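# Lay duct in covered trench and close both covers

## Task

Put the duct into the trench that has covers, then close both covers again; it only counts if the duct and covers stay in place without any robot holding them, and at the end every gripper must release and the arms must move away.

## Robot and tools

Setup: three identical i2rt Big YAM arms named arm1, arm2 and arm3. Each has six revolute joints, a two-finger gripper and a wrist camera. A fixed room camera, cam_high, is not attached to any arm. When joints 1 and 6 are 0 and the hand is level and pointing forward, the wrist camera sits on top of the hand and looks toward the fingertips. The hand can reach about 1.0 m from the joint-1 axis. Joints move at different speeds, so the hand may sweep a wide curve between two postures.

Frame: one shared scene frame, origin on the floor, +z up. The hand point is midway between the fingertips. The hand's z axis runs along the fingers, and the fingers open and close along its y axis. Hand poses are based on each robot's real foot pose, which is never printed.

Joints. All values are absolute targets, in radians, except the gripper in metres. The number after ± is the tolerance for counting a joint as arrived.
- joint1_rad: -2.879 to 2.879, ±0.045. Rotates the whole arm about its base. Positive is counter-clockwise seen from above. At 0 the arm extends the way its foot faces.
- joint2_rad: 0 to 3.141, ±0.14. Shoulder. At 0 the upper arm points backward, about level. Increasing it raises the arm and then swings it forward.
- joint3_rad: 0 to 3.019, ±0.09. Elbow. At 0 the forearm lies folded on the upper arm. Increasing it opens the elbow.
- joint4_rad: -1.692 to 1.57, ±0.055. Hand pitch. Positive tilts the fingers up.
- joint5_rad: -1.57 to 1.57, ±0.03. Sideways hand swing. Positive goes to the arm's right.
- joint6_rad: -2.094 to 2.094, ±0.035. Hand roll. Positive is clockwise viewed from behind the hand.
- gripper_m: 0 to 0.093, ±0.003. Gap between the fingertips. Each finger pad squeezes with roughly 50 to 62 N at most, and less on some grippers.

Tools.
- execute_actions(actions, cameras). actions is a list holding exactly one action, or an empty list, which only returns state and images. The action is an object keyed by robot name (arm1, arm2, arm3). Each robot entry holds a "joints" object that maps joint names to absolute targets; you may name any subset of joints. All commanded motions start at the same moment and may finish at different times. A single action lasts no more than 15 s. Example: {"arm1": {"joints": {"gripper_m": 0.05}}, "arm2": {"joints": {"joint1_rad": 0.3}}}. An unknown key or an out-of-range value rejects the whole call, and nothing moves. cameras is a list drawn from arm1_cam_wrist, arm2_cam_wrist, arm3_cam_wrist, cam_high or all. Leaving it out, passing null or passing ["all"] gives every camera; [] gives none. The result gives each robot's state plus one end-of-call image per requested camera, in the order listed on the "pictures" line.
- wait(seconds): 0 to 10. Commands nothing new and lets the simulation run, then returns the same output as an empty action.
- zoom_image(camera, region): shows an enlarged part of the most recent full image from one camera. region is [x0, y0, x1, y1] in that image's pixels, with (0,0) at the top left, and at most 504 by 504.
- finished_scene(scene): closes the current scene (give its number) after the last command has been held, then reports success. It cannot be undone. Call it only once the duct and covers stay in place on their own and the arms are open and clear.

Reading results. joint_status reports how each joint of the last accepted action ended:
- off_target: the joint stopped short and may still be pushing.
- contact_stop: the joint gave up its target and holds where it stopped.
- time_out: the joint could not finish. It may keep its target, or one limited to 0.375, 0.375, 0.113, 0.225, 0.075 and 0.3 rad from its current position (joints 1 to 6), and keep pushing. on_its_own lists such joints, and they move on by themselves if the path clears.
- "joint command not followed", usually with a "cause:" line: the self/inter-arm collision check rejected that arm's joint targets. Its gripper target is still carried out. Rejected joints show not_followed, and the arm may retry them on later actions until you send targets that pass. Empty calls never show this line.

In on_its_own, "held at" is the joint's current target, not its actual position. Joints you leave out of an action may still be driving toward older targets, and joint_status won't show it. To relieve a push, command the joint to its reported position. A tiny change from the current position may produce no motion. A joint carrying a load sags over time. If a call reports a stop, later motion calls in the same reply are skipped.

Heat: holding loads or pushing heats the motors, even while you are thinking. A MOTOR HOT line appears from 85 °C. At 100 °C an OVER-TEMPERATURE FAULT releases that arm and its gripper, and the arm falls. Its named keys then read limit_stop_at_motor_heat; resend the targets afterwards.

Cautions: the arms do not stop on contact and can press hard, so avoid jamming into the trench, covers or floor. Two robots pressing hard on each other ends the run, and hard impacts can too. No state line reports arm-to-arm contact, and the collision check ignores fingers, gripper housings and wrist cameras and can react late. Contact made only through an object doesn't count. Arms don't wait for each other. Don't drop things, slam them, or push anything off the work area or onto the floor. Loose objects may get occasional brief nudges. The robot keeps holding the last command while you think, so keep replies short during delicate holds. Less robot motion time is better.

Each tool is called after "Emit:" by a JSON object that holds its "op" and its "data".

## Session

Emit:
{"op": "execute_actions", "data": {"actions": []}}

Scene clock: 0.00 s.
arm1.joint_positions: joint1_rad=+0.031 joint2_rad=+0.559 joint3_rad=+1.384 joint4_rad=-1.366 joint5_rad=-0.025 joint6_rad=-0.447 gripper_m=+0.094
arm1.joint_status: not commanded
arm1.hand: x=-0.7610 y=-0.0643 z=+1.5156 quat_wxyz=(-0.480, +0.197, -0.849, +0.104) (m; scene frame)
arm2.joint_positions: joint1_rad=+0.059 joint2_rad=+0.500 joint3_rad=+1.446 joint4_rad=-1.254 joint5_rad=-0.083 joint6_rad=+0.491 gripper_m=+0.094
arm2.joint_status: not commanded
arm2.hand: x=+0.0126 y=-0.3624 z=+1.3376 quat_wxyz=(-0.263, +0.447, -0.677, -0.523) (m; scene frame)
arm3.joint_positions: joint1_rad=+0.367 joint2_rad=+0.492 joint3_rad=+1.362 joint4_rad=-1.351 joint5_rad=+0.278 joint6_rad=+0.065 gripper_m=+0.094
arm3.joint_status: not commanded
arm3.hand: x=+0.7882 y=-0.1166 z=+1.4652 quat_wxyz=(-0.007, +0.847, +0.052, -0.528) (m; scene frame)
pictures: arm1_cam_wrist, arm2_cam_wrist, arm3_cam_wrist, cam_high
Images, in order (width x height): arm1_cam_wrist 672x504, arm2_cam_wrist 672x504, arm3_cam_wrist 672x504, cam_high 672x504.

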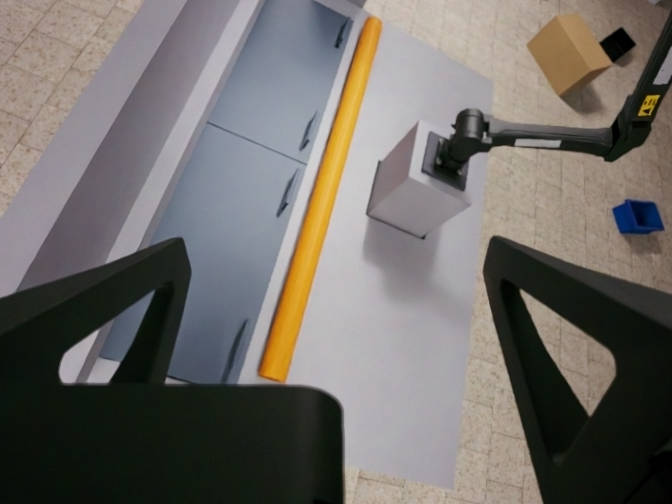

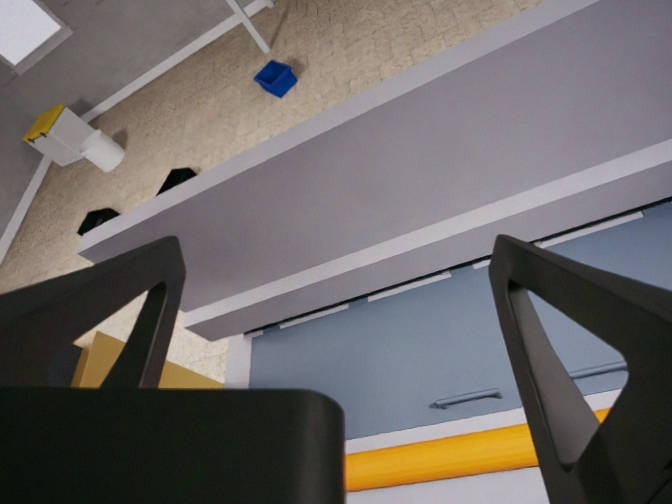

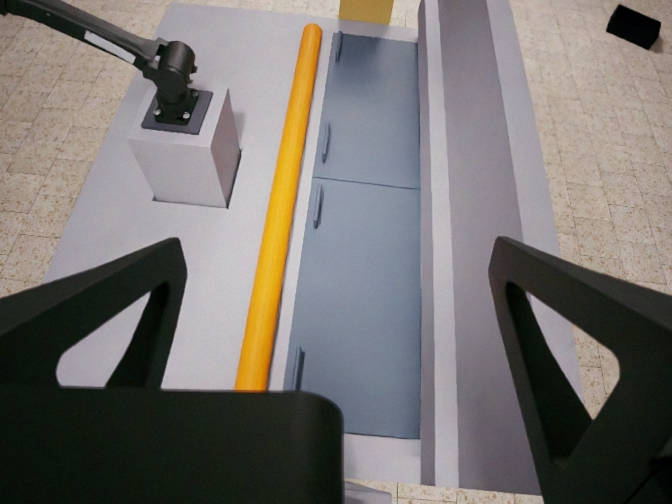

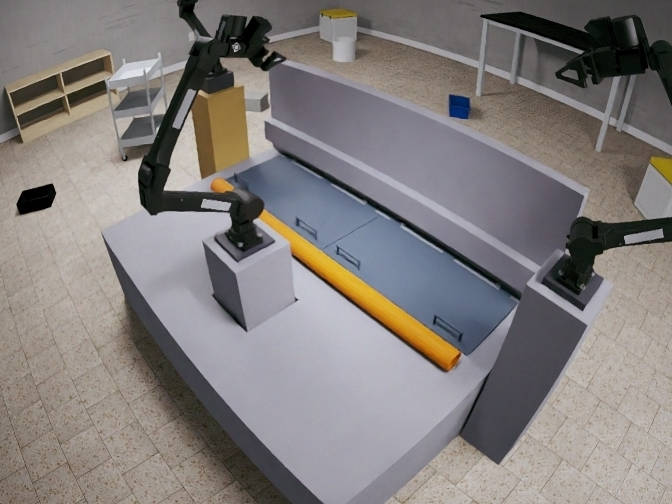

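Emit:
{"op": "zoom_image", "data": {"camera": "cam_high", "region": [180, 40, 620, 400]}}

Emit:
{"op": "zoom_image", "data": {"camera": "arm3_cam_wrist", "region": [200, 0, 500, 440]}}

Emit:
{"op": "zoom_image", "data": {"camera": "arm2_cam_wrist", "region": [340, 250, 672, 504]}}

Region (180, 40, 620, 400) of cam_high's 672x504 image, scaled by 1.145, with more detail than that image has; it fills the top 412 rows of this view, and the rest is white.

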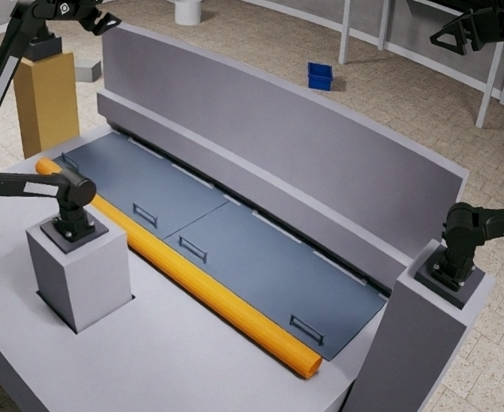

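Region (200, 0, 500, 440) of arm3_cam_wrist's 672x504 image, scaled by 1.145, with more detail than that image has; it fills the left 344 columns of this view, and the rest is white.

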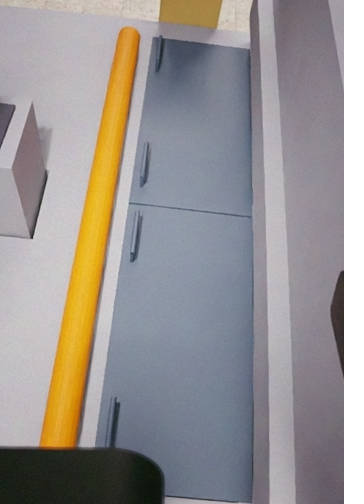

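Region (340, 250, 672, 504) of arm2_cam_wrist's 672x504 image, scaled by 1.518, with more detail than that image has; it fills the top 386 rows of this view, and the rest is white.

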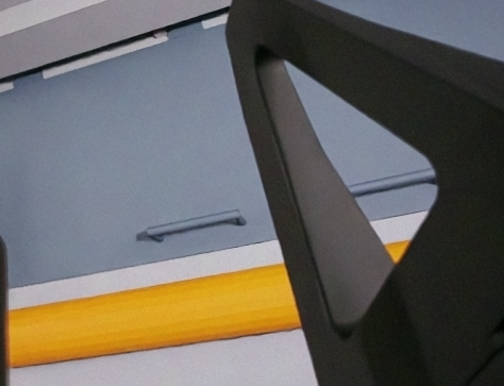

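Emit:
{"op": "execute_actions", "data": {"actions": [{"arm1":{"joints":{"joint1_rad":0,"joint5_rad":0,"joint6_rad":0}},"arm2":{"joints":{"joint1_rad":0,"joint5_rad":0,"joint6_rad":0}},"arm3":{"joints":{"joint1_rad":0,"joint5_rad":0,"joint6_rad":0}}}], "cameras": []}}

Emit:
{"op": "execute_actions", "data": {"actions": [{"arm1":{"joints":{"joint2_rad":1.1}},"arm2":{"joints":{"joint3_rad":0.9}},"arm3":{"joints":{"joint4_rad":-0.8}}}], "cameras": ["arm1_cam_wrist","arm2_cam_wrist"]}}

Scene clock: 2.10 s.
arm1.joint_positions: joint1_rad=+0.009 joint2_rad=+0.559 joint3_rad=+1.384 joint4_rad=-1.366 joint5_rad=-0.002 joint6_rad=-0.012 gripper_m=+0.094
arm1.joint_status: all done
arm1.hand: x=-0.7610 y=-0.0729 z=+1.5156 quat_wxyz=(-0.491, -0.006, -0.871, +0.013) (m; scene frame)
arm2.joint_positions: joint1_rad=+0.005 joint2_rad=+0.500 joint3_rad=+1.446 joint4_rad=-1.254 joint5_rad=-0.003 joint6_rad=+0.014 gripper_m=+0.094
arm2.joint_status: all done
arm2.hand: x=+0.0360 y=-0.3614 z=+1.3374 quat_wxyz=(-0.414, +0.563, -0.584, -0.413) (m; scene frame)
arm3.joint_positions: joint1_rad=+0.005 joint2_rad=+0.492 joint3_rad=+1.362 joint4_rad=-1.351 joint5_rad=+0.005 joint6_rad=+0.013 gripper_m=+0.094
arm3.joint_status: all done
arm3.hand: x=+0.7877 y=-0.0966 z=+1.4621 quat_wxyz=(+0.001, +0.854, -0.009, -0.520) (m; scene frame)
pictures: none
No camera images: the call's "cameras" was empty. Leave "cameras" out to get every camera's image.

Scene clock: 3.50 s.
arm1.joint_positions: joint1_rad=+0.009 joint2_rad=+1.110 joint3_rad=+1.384 joint4_rad=-1.366 joint5_rad=-0.002 joint6_rad=-0.011 gripper_m=+0.094
arm1.joint_status: all done
arm1.hand: x=-0.5732 y=-0.0800 z=+1.3570 quat_wxyz=(-0.235, -0.009, -0.972, +0.008) (m; scene frame)
arm2.joint_positions: joint1_rad=+0.005 joint2_rad=+0.507 joint3_rad=+0.892 joint4_rad=-1.254 joint5_rad=-0.003 joint6_rad=+0.014 gripper_m=+0.094
arm2.joint_status: all done
arm2.hand: x=+0.0365 y=-0.3088 z=+1.0592 quat_wxyz=(-0.238, +0.653, -0.678, -0.239) (m; scene frame)
arm3.joint_positions: joint1_rad=+0.005 joint2_rad=+0.492 joint3_rad=+1.362 joint4_rad=-0.818 joint5_rad=+0.005 joint6_rad=+0.013 gripper_m=+0.094
arm3.joint_status: all done
arm3.hand: x=+0.7604 y=-0.0961 z=+1.5888 quat_wxyz=(+0.002, +0.687, -0.008, -0.727) (m; scene frame)
pictures: arm1_cam_wrist, arm2_cam_wrist
Images, in order (width x height): arm1_cam_wrist 672x504, arm2_cam_wrist 672x504.

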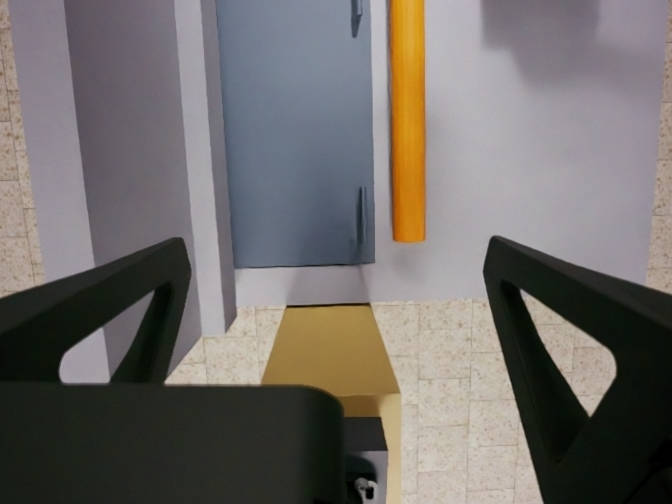

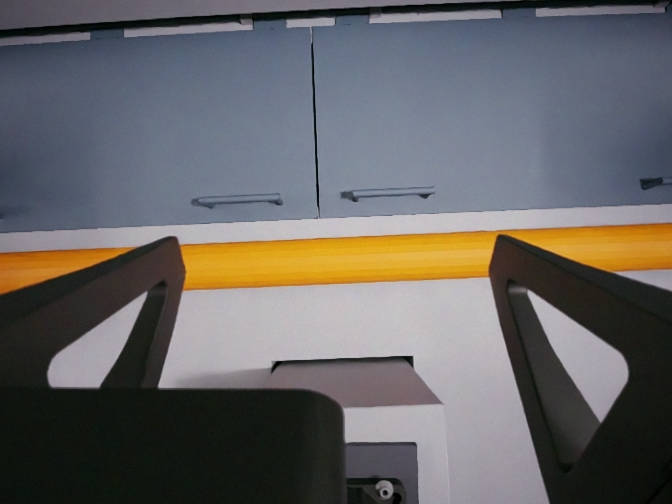

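Emit:
{"op": "zoom_image", "data": {"camera": "arm1_cam_wrist", "region": [180, 160, 460, 340]}}

Emit:
{"op": "zoom_image", "data": {"camera": "arm2_cam_wrist", "region": [180, 0, 480, 300]}}

Region (180, 160, 460, 340) of arm1_cam_wrist's 672x504 image, scaled by 1.800, with more detail than that image has; it fills the top 324 rows of this view, and the rest is white.

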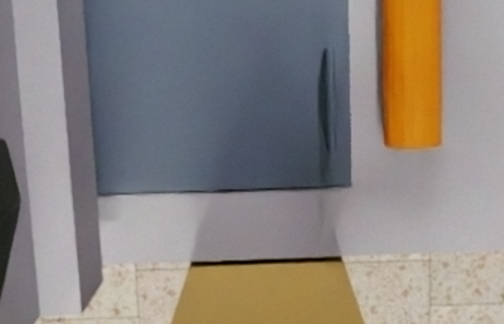

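Region (180, 0, 480, 300) of arm2_cam_wrist's 672x504 image, scaled by 1.680, with more detail than that image has.

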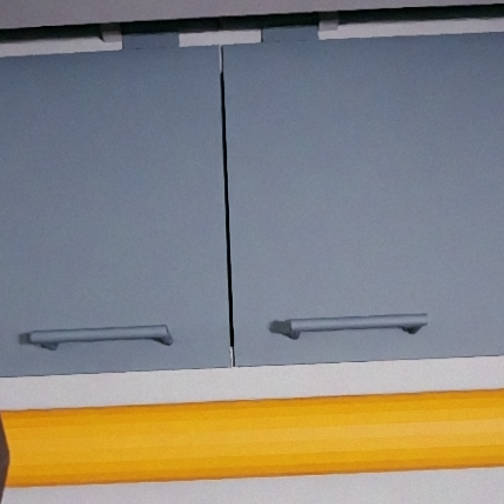

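Emit:
{"op": "execute_actions", "data": {"actions": [{"arm1":{"joints":{"joint1_rad":-0.192,"joint2_rad":2.234,"joint3_rad":0.859,"joint4_rad":-0.193,"joint6_rad":-0.237}},"arm2":{"joints":{"joint2_rad":1.281,"joint3_rad":0.602,"joint4_rad":-0.878,"joint6_rad":1.57}},"arm3":{"joints":{"joint1_rad":0.159,"joint2_rad":2.057,"joint3_rad":0.814,"joint4_rad":-0.332,"joint6_rad":0.146}}}]}}

Scene clock: 8.27 s.
arm1.joint_positions: joint1_rad=-0.199 joint2_rad=+2.216 joint3_rad=+0.850 joint4_rad=-0.204 joint5_rad=+0.000 joint6_rad=-0.226 gripper_m=+0.094
arm1.joint_status: all done
arm1.hand: x=-0.6005 y=-0.1626 z=+0.7447 quat_wxyz=(+0.002, -0.007, -1.000, +0.004) (m; scene frame)
arm2.joint_positions: joint1_rad=+0.005 joint2_rad=+1.277 joint3_rad=+0.595 joint4_rad=-0.893 joint5_rad=-0.003 joint6_rad=+1.556 gripper_m=+0.094
arm2.joint_status: all done
arm2.hand: x=+0.0364 y=-0.2770 z=+0.7552 quat_wxyz=(+0.003, -0.004, -1.000, +0.009) (m; scene frame)
arm3.joint_positions: joint1_rad=+0.155 joint2_rad=+2.045 joint3_rad=+0.817 joint4_rad=-0.343 joint5_rad=+0.004 joint6_rad=+0.133 gripper_m=+0.094
arm3.joint_status: all done
arm3.hand: x=+0.5896 y=-0.1550 z=+0.7468 quat_wxyz=(-0.001, +1.000, +0.006, -0.002) (m; scene frame)
pictures: arm1_cam_wrist, arm2_cam_wrist, arm3_cam_wrist, cam_high
Images, in order (width x height): arm1_cam_wrist 672x504, arm2_cam_wrist 672x504, arm3_cam_wrist 672x504, cam_high 672x504.

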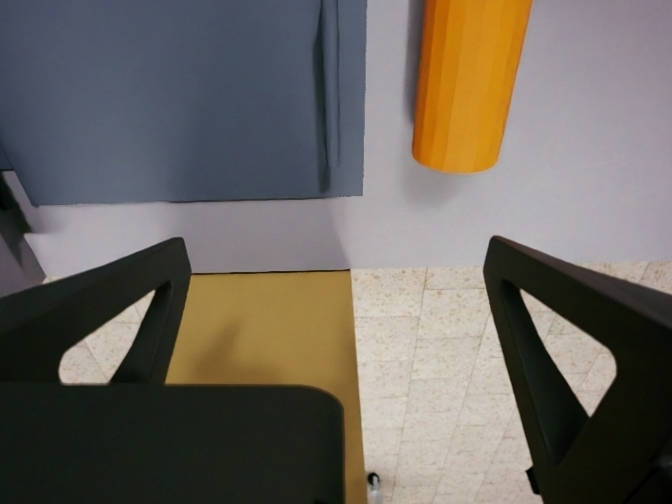

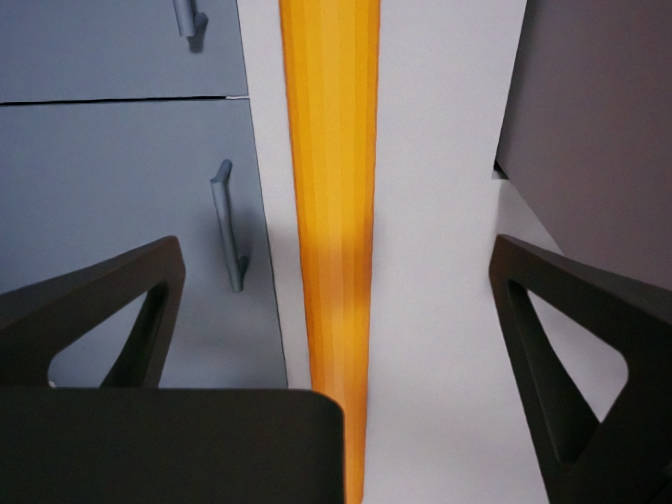

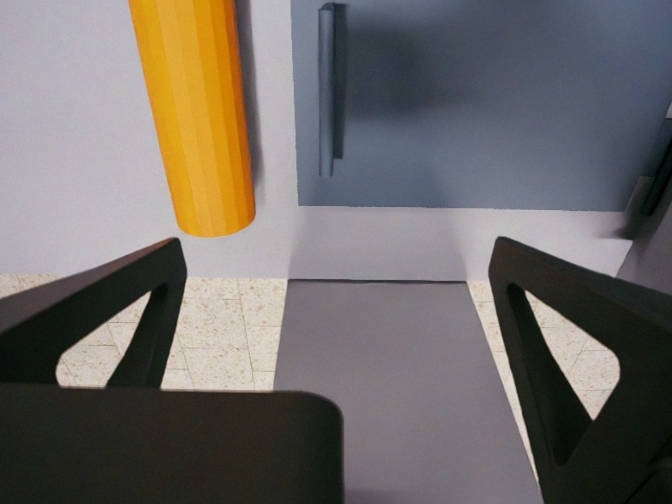

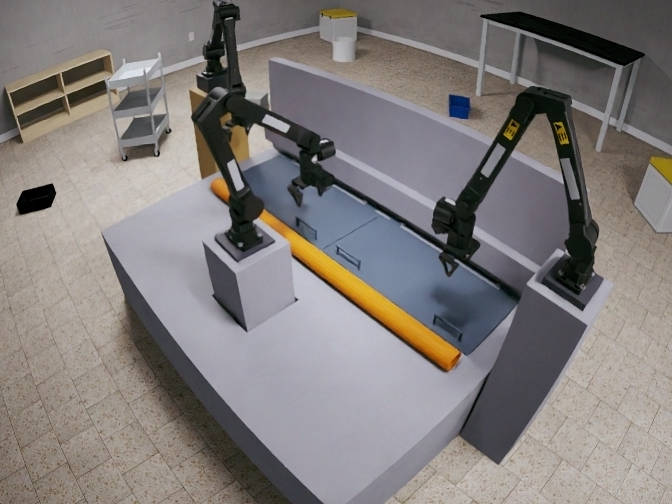

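Emit:
{"op": "execute_actions", "data": {"actions": [{"arm1":{"joints":{"joint1_rad":-0.401,"joint2_rad":2.742,"joint3_rad":1.204,"joint4_rad":-0.233,"joint5_rad":-0.404,"joint6_rad":-0.484,"gripper_m":0.045}},"arm2":{"joints":{"joint1_rad":0.045,"joint2_rad":1.80,"joint3_rad":0.488,"joint4_rad":-0.246,"joint6_rad":1.6}},"arm3":{"joints":{"joint1_rad":0.381,"joint2_rad":2.58,"joint3_rad":1.056,"joint4_rad":-0.224,"joint5_rad":0.4175,"joint6_rad":0.4075,"gripper_m":0.045}}}]}}

Scene clock: 12.37 s.
arm1.joint_positions: joint1_rad=-0.408 joint2_rad=+2.747 joint3_rad=+1.201 joint4_rad=-0.230 joint5_rad=-0.402 joint6_rad=-0.473 gripper_m=+0.045
arm1.joint_status: all done
arm1.hand: x=-0.6191 y=-0.1684 z=+0.5766 quat_wxyz=(+0.004, -0.009, -0.976, -0.219) (m; scene frame)
arm2.joint_positions: joint1_rad=+0.040 joint2_rad=+1.794 joint3_rad=+0.483 joint4_rad=-0.261 joint5_rad=-0.002 joint6_rad=+1.586 gripper_m=+0.094
arm2.joint_status: all done
arm2.hand: x=+0.0267 y=-0.2824 z=+0.5989 quat_wxyz=(+0.003, -0.002, -1.000, +0.008) (m; scene frame)
arm3.joint_positions: joint1_rad=+0.385 joint2_rad=+2.586 joint3_rad=+1.052 joint4_rad=-0.223 joint5_rad=+0.413 joint6_rad=+0.395 gripper_m=+0.045
arm3.joint_status: all done
arm3.hand: x=+0.6170 y=-0.1649 z=+0.5793 quat_wxyz=(-0.222, +0.975, +0.009, +0.006) (m; scene frame)
pictures: arm1_cam_wrist, arm2_cam_wrist, arm3_cam_wrist, cam_high
Images, in order (width x height): arm1_cam_wrist 672x504, arm2_cam_wrist 672x504, arm3_cam_wrist 672x504, cam_high 672x504.

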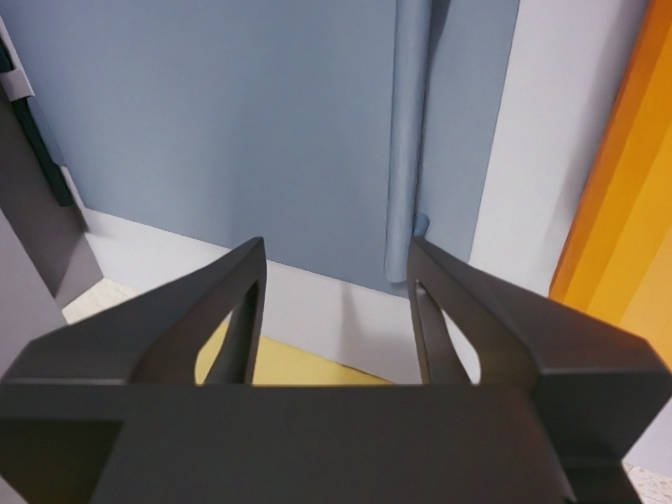

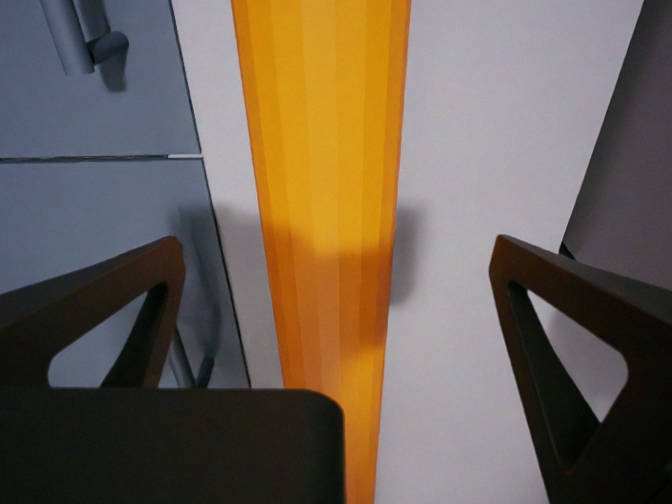

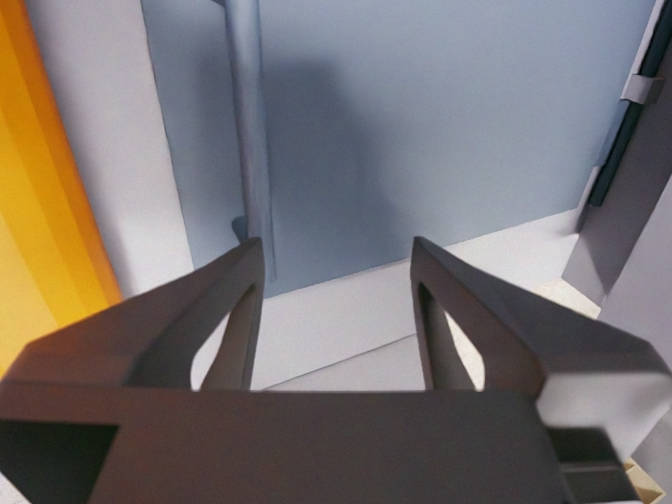

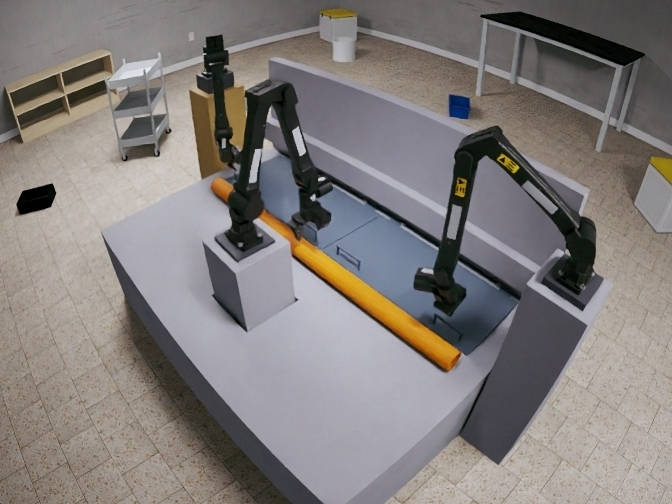

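Emit:
{"op": "execute_actions", "data": {"actions": [{"arm1":{"joints":{"joint2_rad":2.905,"joint3_rad":1.353,"joint4_rad":-0.22}},"arm2":{"joints":{"joint2_rad":1.964,"joint3_rad":0.512,"joint4_rad":-0.096}},"arm3":{"joints":{"joint1_rad":0.39,"joint2_rad":2.758,"joint3_rad":1.193,"joint4_rad":-0.182}}}]}}

Scene clock: 14.13 s.
arm1.joint_positions: joint1_rad=-0.408 joint2_rad=+2.889 joint3_rad=+1.352 joint4_rad=-0.223 joint5_rad=-0.403 joint6_rad=-0.473 gripper_m=+0.045
arm1.joint_status: all done
arm1.hand: x=-0.6053 y=-0.1755 z=+0.5223 quat_wxyz=(-0.004, -0.007, -0.976, -0.216) (m; scene frame)
arm2.joint_positions: joint1_rad=+0.040 joint2_rad=+1.963 joint3_rad=+0.507 joint4_rad=-0.112 joint5_rad=-0.002 joint6_rad=+1.587 gripper_m=+0.094
arm2.joint_status: all done
arm2.hand: x=+0.0265 y=-0.2785 z=+0.5582 quat_wxyz=(+0.003, -0.002, -1.000, +0.005) (m; scene frame)
arm3.joint_positions: joint1_rad=+0.385 joint2_rad=+2.746 joint3_rad=+1.192 joint4_rad=-0.185 joint5_rad=+0.414 joint6_rad=+0.396 gripper_m=+0.045
arm3.joint_status: all done
arm3.hand: x=+0.6030 y=-0.1703 z=+0.5197 quat_wxyz=(-0.219, +0.976, +0.007, -0.003) (m; scene frame)
pictures: arm1_cam_wrist, arm2_cam_wrist, arm3_cam_wrist, cam_high
Images, in order (width x height): arm1_cam_wrist 672x504, arm2_cam_wrist 672x504, arm3_cam_wrist 672x504, cam_high 672x504.

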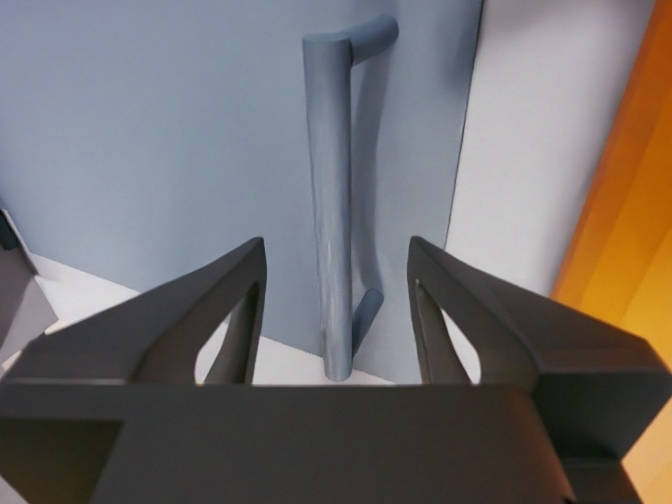

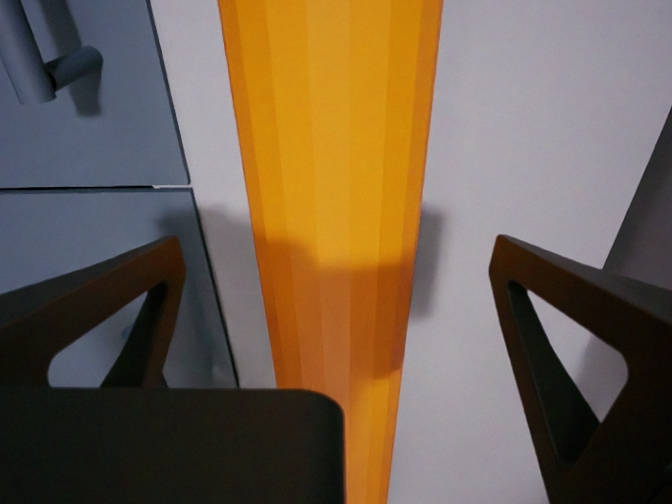

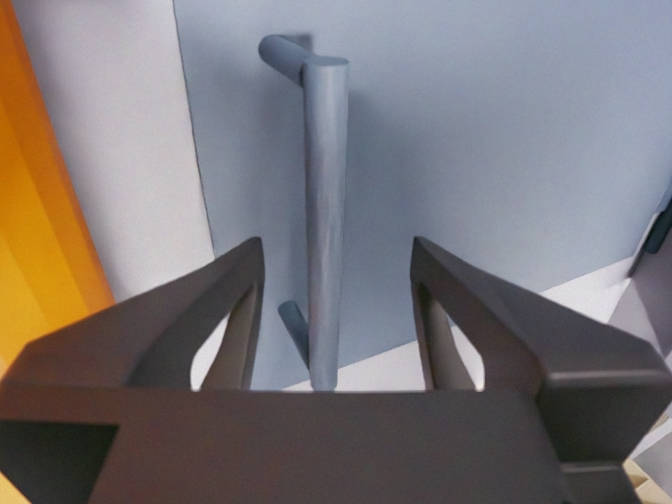

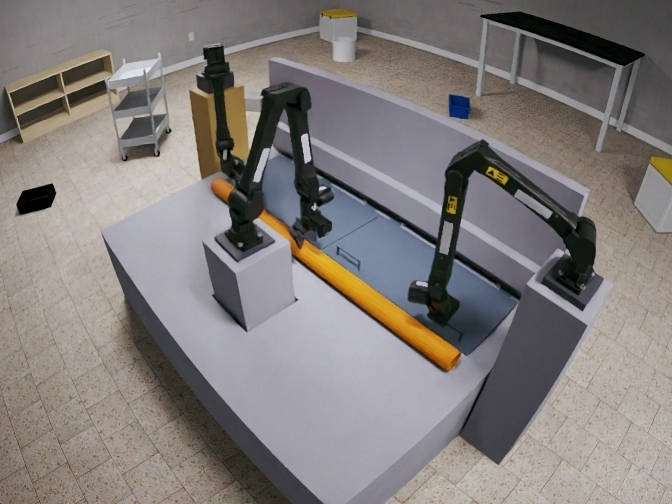

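Emit:
{"op": "execute_actions", "data": {"actions": [{"arm1":{"joints":{"joint1_rad":-0.392,"joint2_rad":2.94,"joint3_rad":1.366,"joint4_rad":-0.198}},"arm2":{"joints":{"joint2_rad":2.204,"joint3_rad":0.565,"joint4_rad":0.095}},"arm3":{"joints":{"joint2_rad":2.795,"joint3_rad":1.206,"joint4_rad":-0.158}}}], "cameras": ["arm1_cam_wrist","arm2_cam_wrist","arm3_cam_wrist"]}}

Scene clock: 17.10 s.
arm1.joint_positions: joint1_rad=-0.403 joint2_rad=+2.910 joint3_rad=+1.363 joint4_rad=-0.206 joint5_rad=-0.403 joint6_rad=-0.473 gripper_m=+0.045
arm1.joint_status: all done
arm1.hand: x=-0.6063 y=-0.1731 z=+0.5138 quat_wxyz=(-0.006, -0.004, -0.977, -0.215) (m; scene frame)
arm2.joint_positions: joint1_rad=+0.040 joint2_rad=+2.214 joint3_rad=+0.565 joint4_rad=+0.086 joint5_rad=-0.002 joint6_rad=+1.588 gripper_m=+0.094
arm2.joint_status: all done
arm2.hand: x=+0.0263 y=-0.2780 z=+0.4951 quat_wxyz=(+0.003, -0.003, -1.000, +0.003) (m; scene frame)
arm3.joint_positions: joint1_rad=+0.385 joint2_rad=+2.768 joint3_rad=+1.202 joint4_rad=-0.167 joint5_rad=+0.414 joint6_rad=+0.396 gripper_m=+0.045
arm3.joint_status: all done
arm3.hand: x=+0.6049 y=-0.1696 z=+0.5110 quat_wxyz=(-0.218, +0.976, +0.006, -0.005) (m; scene frame)
pictures: arm1_cam_wrist, arm2_cam_wrist, arm3_cam_wrist
Images, in order (width x height): arm1_cam_wrist 672x504, arm2_cam_wrist 672x504, arm3_cam_wrist 672x504.

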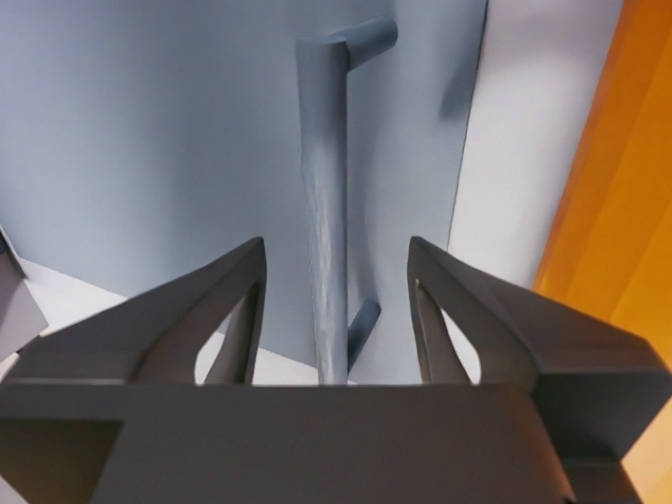

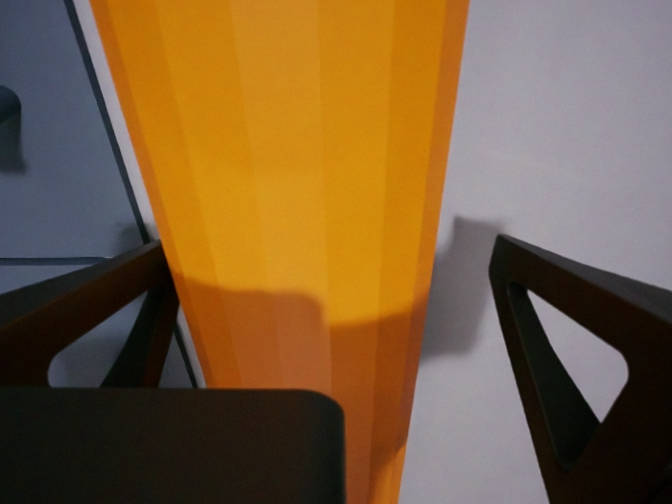

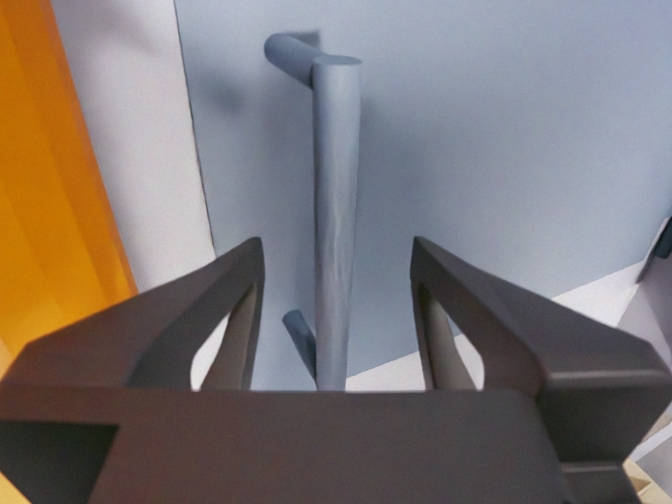

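Emit:
{"op": "execute_actions", "data": {"actions": [{"arm1":{"joints":{"joint2_rad":2.965,"joint3_rad":1.385,"joint4_rad":-0.19,"gripper_m":0.03}},"arm2":{"joints":{"gripper_m":0.05}},"arm3":{"joints":{"joint2_rad":2.822,"joint3_rad":1.222,"joint4_rad":-0.15,"gripper_m":0.03}}}], "cameras": ["arm1_cam_wrist","arm2_cam_wrist","arm3_cam_wrist"]}}

Scene clock: 17.97 s.
arm1.joint_positions: joint1_rad=-0.403 joint2_rad=+2.935 joint3_rad=+1.382 joint4_rad=-0.198 joint5_rad=-0.403 joint6_rad=-0.473 gripper_m=+0.030
arm1.joint_status: all done
arm1.hand: x=-0.6077 y=-0.1725 z=+0.5040 quat_wxyz=(-0.007, -0.004, -0.977, -0.214) (m; scene frame)
arm2.joint_positions: joint1_rad=+0.040 joint2_rad=+2.210 joint3_rad=+0.571 joint4_rad=+0.093 joint5_rad=-0.002 joint6_rad=+1.588 gripper_m=+0.074
arm2.joint_status: gripper_m off_target (ended at +0.074, target +0.050)
arm2.hand: x=+0.0263 y=-0.2709 z=+0.4960 quat_wxyz=(+0.003, -0.003, -1.000, -0.005) (m; scene frame)
arm3.joint_positions: joint1_rad=+0.385 joint2_rad=+2.796 joint3_rad=+1.217 joint4_rad=-0.159 joint5_rad=+0.414 joint6_rad=+0.396 gripper_m=+0.030
arm3.joint_status: all done
arm3.hand: x=+0.6081 y=-0.1683 z=+0.5006 quat_wxyz=(-0.219, +0.976, +0.007, -0.004) (m; scene frame)
pictures: arm1_cam_wrist, arm2_cam_wrist, arm3_cam_wrist
Images, in order (width x height): arm1_cam_wrist 672x504, arm2_cam_wrist 672x504, arm3_cam_wrist 672x504.

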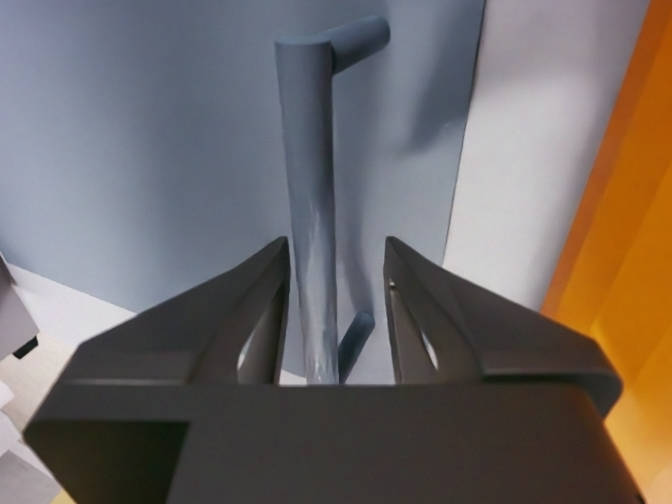

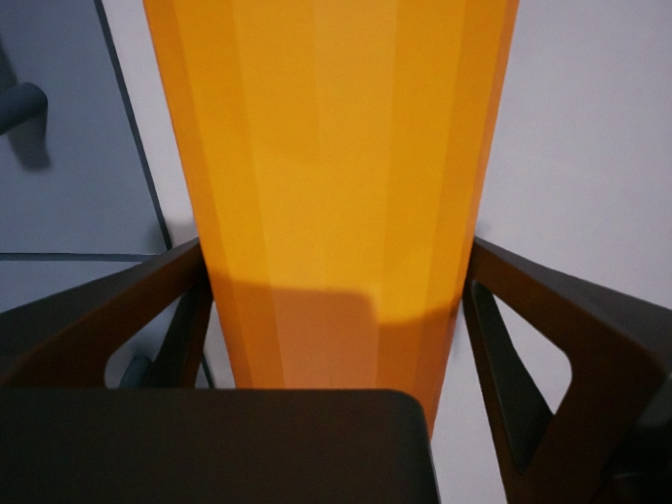

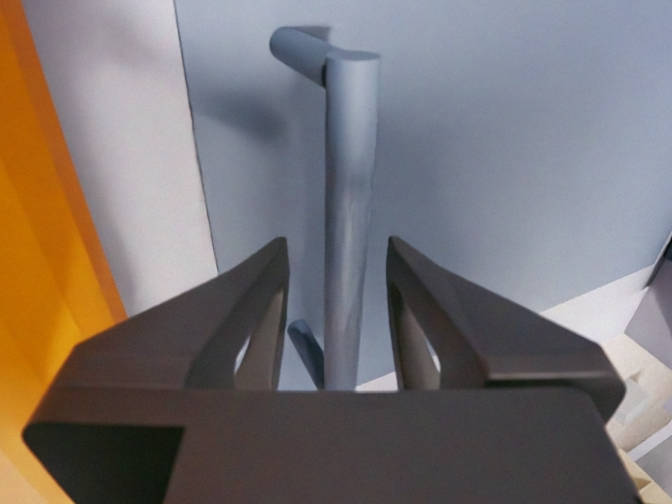

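Emit:
{"op": "execute_actions", "data": {"actions": [{"arm1":{"joints":{"gripper_m":0.0}},"arm2":{"joints":{"gripper_m":0.03}},"arm3":{"joints":{"gripper_m":0.0}}}], "cameras": ["arm1_cam_wrist","arm3_cam_wrist"]}}

Scene clock: 18.60 s.
arm1.joint_positions: joint1_rad=-0.395 joint2_rad=+2.935 joint3_rad=+1.378 joint4_rad=-0.199 joint5_rad=-0.418 joint6_rad=-0.477 gripper_m=+0.010
arm1.joint_status: gripper_m off_target (ended at +0.010, target +0.000)
arm1.hand: x=-0.6082 y=-0.1664 z=+0.5052 quat_wxyz=(-0.008, +0.000, -0.975, -0.222) (m; scene frame)
arm2.joint_positions: joint1_rad=+0.040 joint2_rad=+2.210 joint3_rad=+0.571 joint4_rad=+0.093 joint5_rad=-0.002 joint6_rad=+1.588 gripper_m=+0.074
arm2.joint_status: gripper_m off_target (ended at +0.074, target +0.030)
arm2.hand: x=+0.0263 y=-0.2709 z=+0.4960 quat_wxyz=(+0.003, -0.003, -1.000, -0.005) (m; scene frame)
arm3.joint_positions: joint1_rad=+0.384 joint2_rad=+2.796 joint3_rad=+1.217 joint4_rad=-0.158 joint5_rad=+0.423 joint6_rad=+0.401 gripper_m=+0.010
arm3.joint_status: gripper_m off_target (ended at +0.010, target +0.000)
arm3.hand: x=+0.6077 y=-0.1666 z=+0.5013 quat_wxyz=(-0.223, +0.975, +0.004, -0.006) (m; scene frame)
pictures: arm1_cam_wrist, arm3_cam_wrist
Images, in order (width x height): arm1_cam_wrist 672x504, arm3_cam_wrist 672x504.

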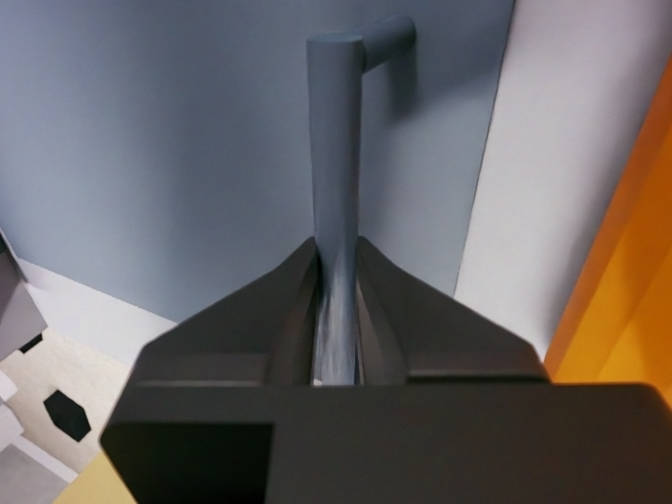

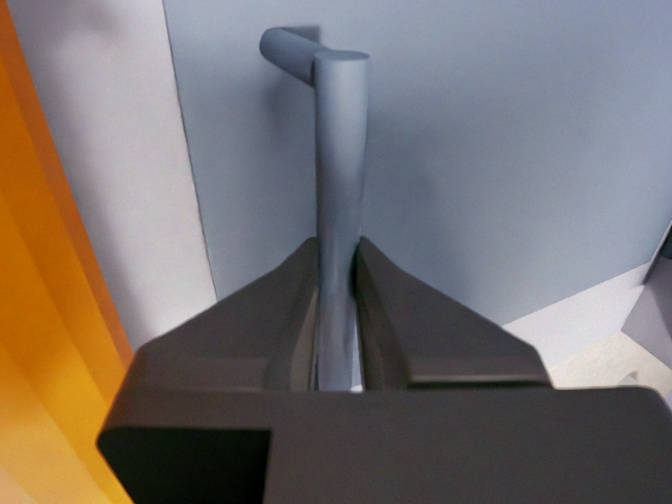

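Emit:
{"op": "execute_actions", "data": {"actions": [{"arm1":{"joints":{"joint1_rad":-0.297,"joint2_rad":2.763,"joint3_rad":1.171,"joint4_rad":-0.063,"joint5_rad":-0.235,"joint6_rad":-0.36}},"arm3":{"joints":{"joint1_rad":0.278,"joint2_rad":2.602,"joint3_rad":1.03,"joint4_rad":-0.07,"joint5_rad":0.241,"joint6_rad":0.276}}}]}}

Scene clock: 20.27 s.
arm1.joint_positions: joint1_rad=-0.299 joint2_rad=+2.833 joint3_rad=+1.226 joint4_rad=-0.037 joint5_rad=-0.230 joint6_rad=-0.365 gripper_m=+0.010
arm1.joint_status: all done
arm1.hand: x=-0.6087 y=-0.1605 z=+0.5306 quat_wxyz=(-0.003, +0.008, -0.993, -0.117) (m; scene frame)
arm2.joint_positions: joint1_rad=+0.040 joint2_rad=+2.210 joint3_rad=+0.571 joint4_rad=+0.093 joint5_rad=-0.002 joint6_rad=+1.588 gripper_m=+0.074
arm2.joint_status: not commanded
arm2.hand: x=+0.0263 y=-0.2709 z=+0.4960 quat_wxyz=(+0.003, -0.003, -1.000, -0.005) (m; scene frame)
arm3.joint_positions: joint1_rad=+0.279 joint2_rad=+2.673 joint3_rad=+1.077 joint4_rad=-0.049 joint5_rad=+0.232 joint6_rad=+0.286 gripper_m=+0.010
arm3.joint_status: all done
arm3.hand: x=+0.6079 y=-0.1592 z=+0.5344 quat_wxyz=(-0.120, +0.993, -0.004, +0.001) (m; scene frame)
pictures: arm1_cam_wrist, arm2_cam_wrist, arm3_cam_wrist, cam_high
Images, in order (width x height): arm1_cam_wrist 672x504, arm2_cam_wrist 672x504, arm3_cam_wrist 672x504, cam_high 672x504.

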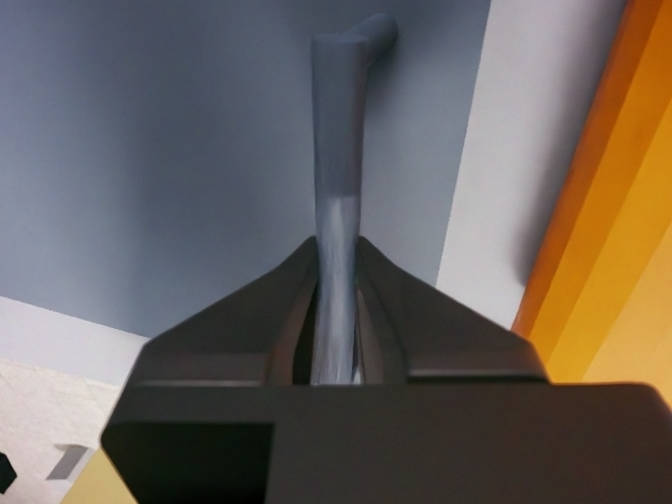

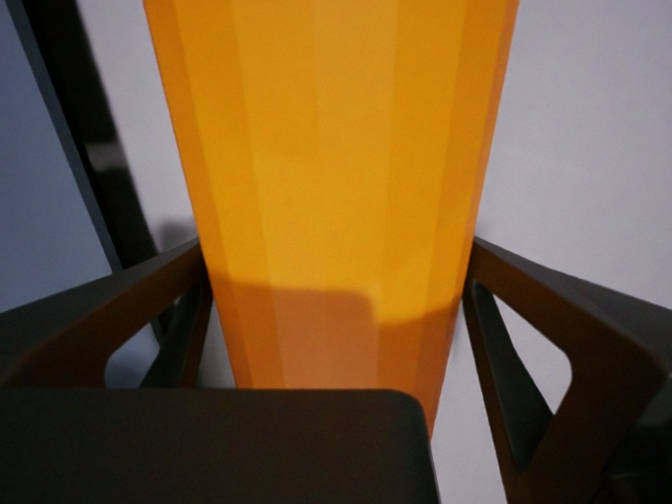

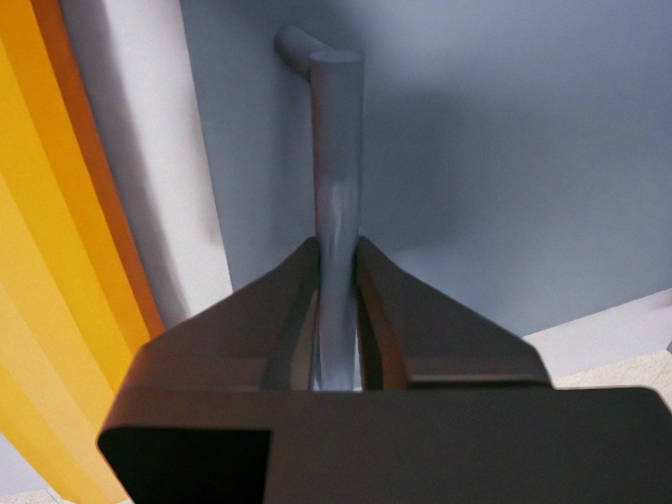

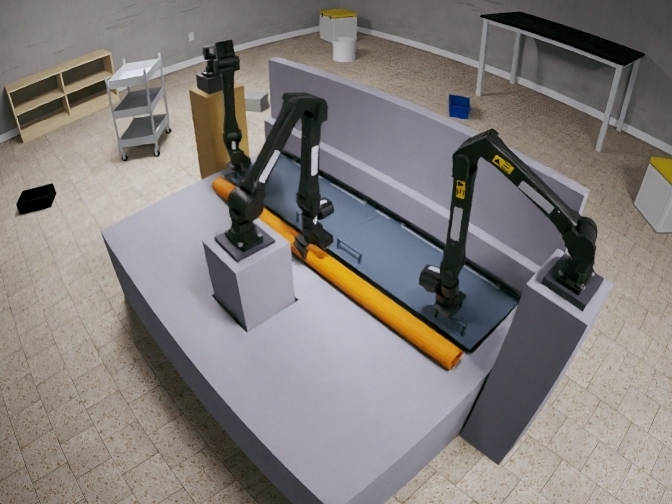

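Emit:
{"op": "execute_actions", "data": {"actions": [{"arm1":{"joints":{"joint1_rad":-0.163,"joint2_rad":2.51,"joint3_rad":0.985,"joint4_rad":-0.01,"joint5_rad":-0.098,"joint6_rad":-0.216}},"arm3":{"joints":{"joint1_rad":0.138,"joint2_rad":2.335,"joint3_rad":0.881,"joint4_rad":-0.075,"joint5_rad":0.099,"joint6_rad":0.129}}}], "cameras": ["arm2_cam_wrist","cam_high"]}}

Scene clock: 21.53 s.
arm1.joint_positions: joint1_rad=-0.161 joint2_rad=+2.597 joint3_rad=+1.002 joint4_rad=+0.008 joint5_rad=-0.089 joint6_rad=-0.219 gripper_m=+0.010
arm1.joint_status: all done
arm1.hand: x=-0.6082 y=-0.1318 z=+0.6138 quat_wxyz=(+0.001, +0.008, -0.999, -0.042) (m; scene frame)
arm2.joint_positions: joint1_rad=+0.040 joint2_rad=+2.210 joint3_rad=+0.571 joint4_rad=+0.093 joint5_rad=-0.002 joint6_rad=+1.588 gripper_m=+0.074
arm2.joint_status: not commanded
arm2.hand: x=+0.0263 y=-0.2709 z=+0.4960 quat_wxyz=(+0.003, -0.003, -1.000, -0.005) (m; scene frame)
arm3.joint_positions: joint1_rad=+0.131 joint2_rad=+2.421 joint3_rad=+0.892 joint4_rad=-0.057 joint5_rad=+0.091 joint6_rad=+0.135 gripper_m=+0.010
arm3.joint_status: all done
arm3.hand: x=+0.6062 y=-0.1289 z=+0.6184 quat_wxyz=(-0.045, +0.999, -0.007, +0.000) (m; scene frame)
pictures: arm2_cam_wrist, cam_high
Images, in order (width x height): arm2_cam_wrist 672x504, cam_high 672x504.

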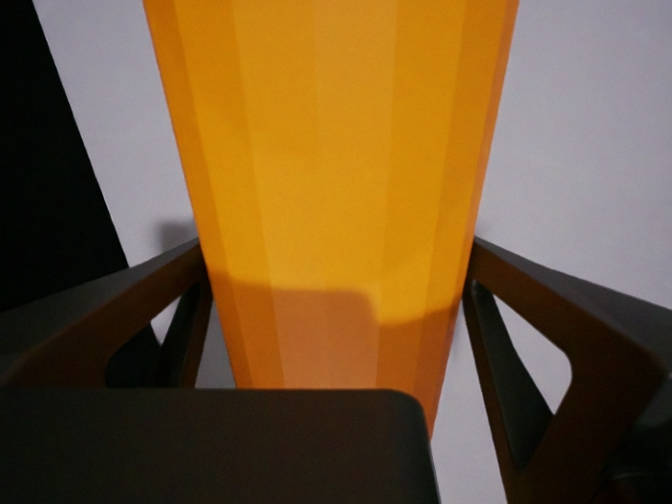

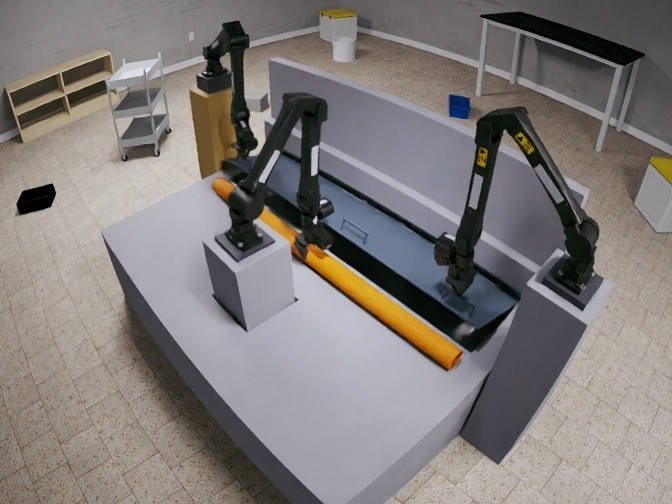

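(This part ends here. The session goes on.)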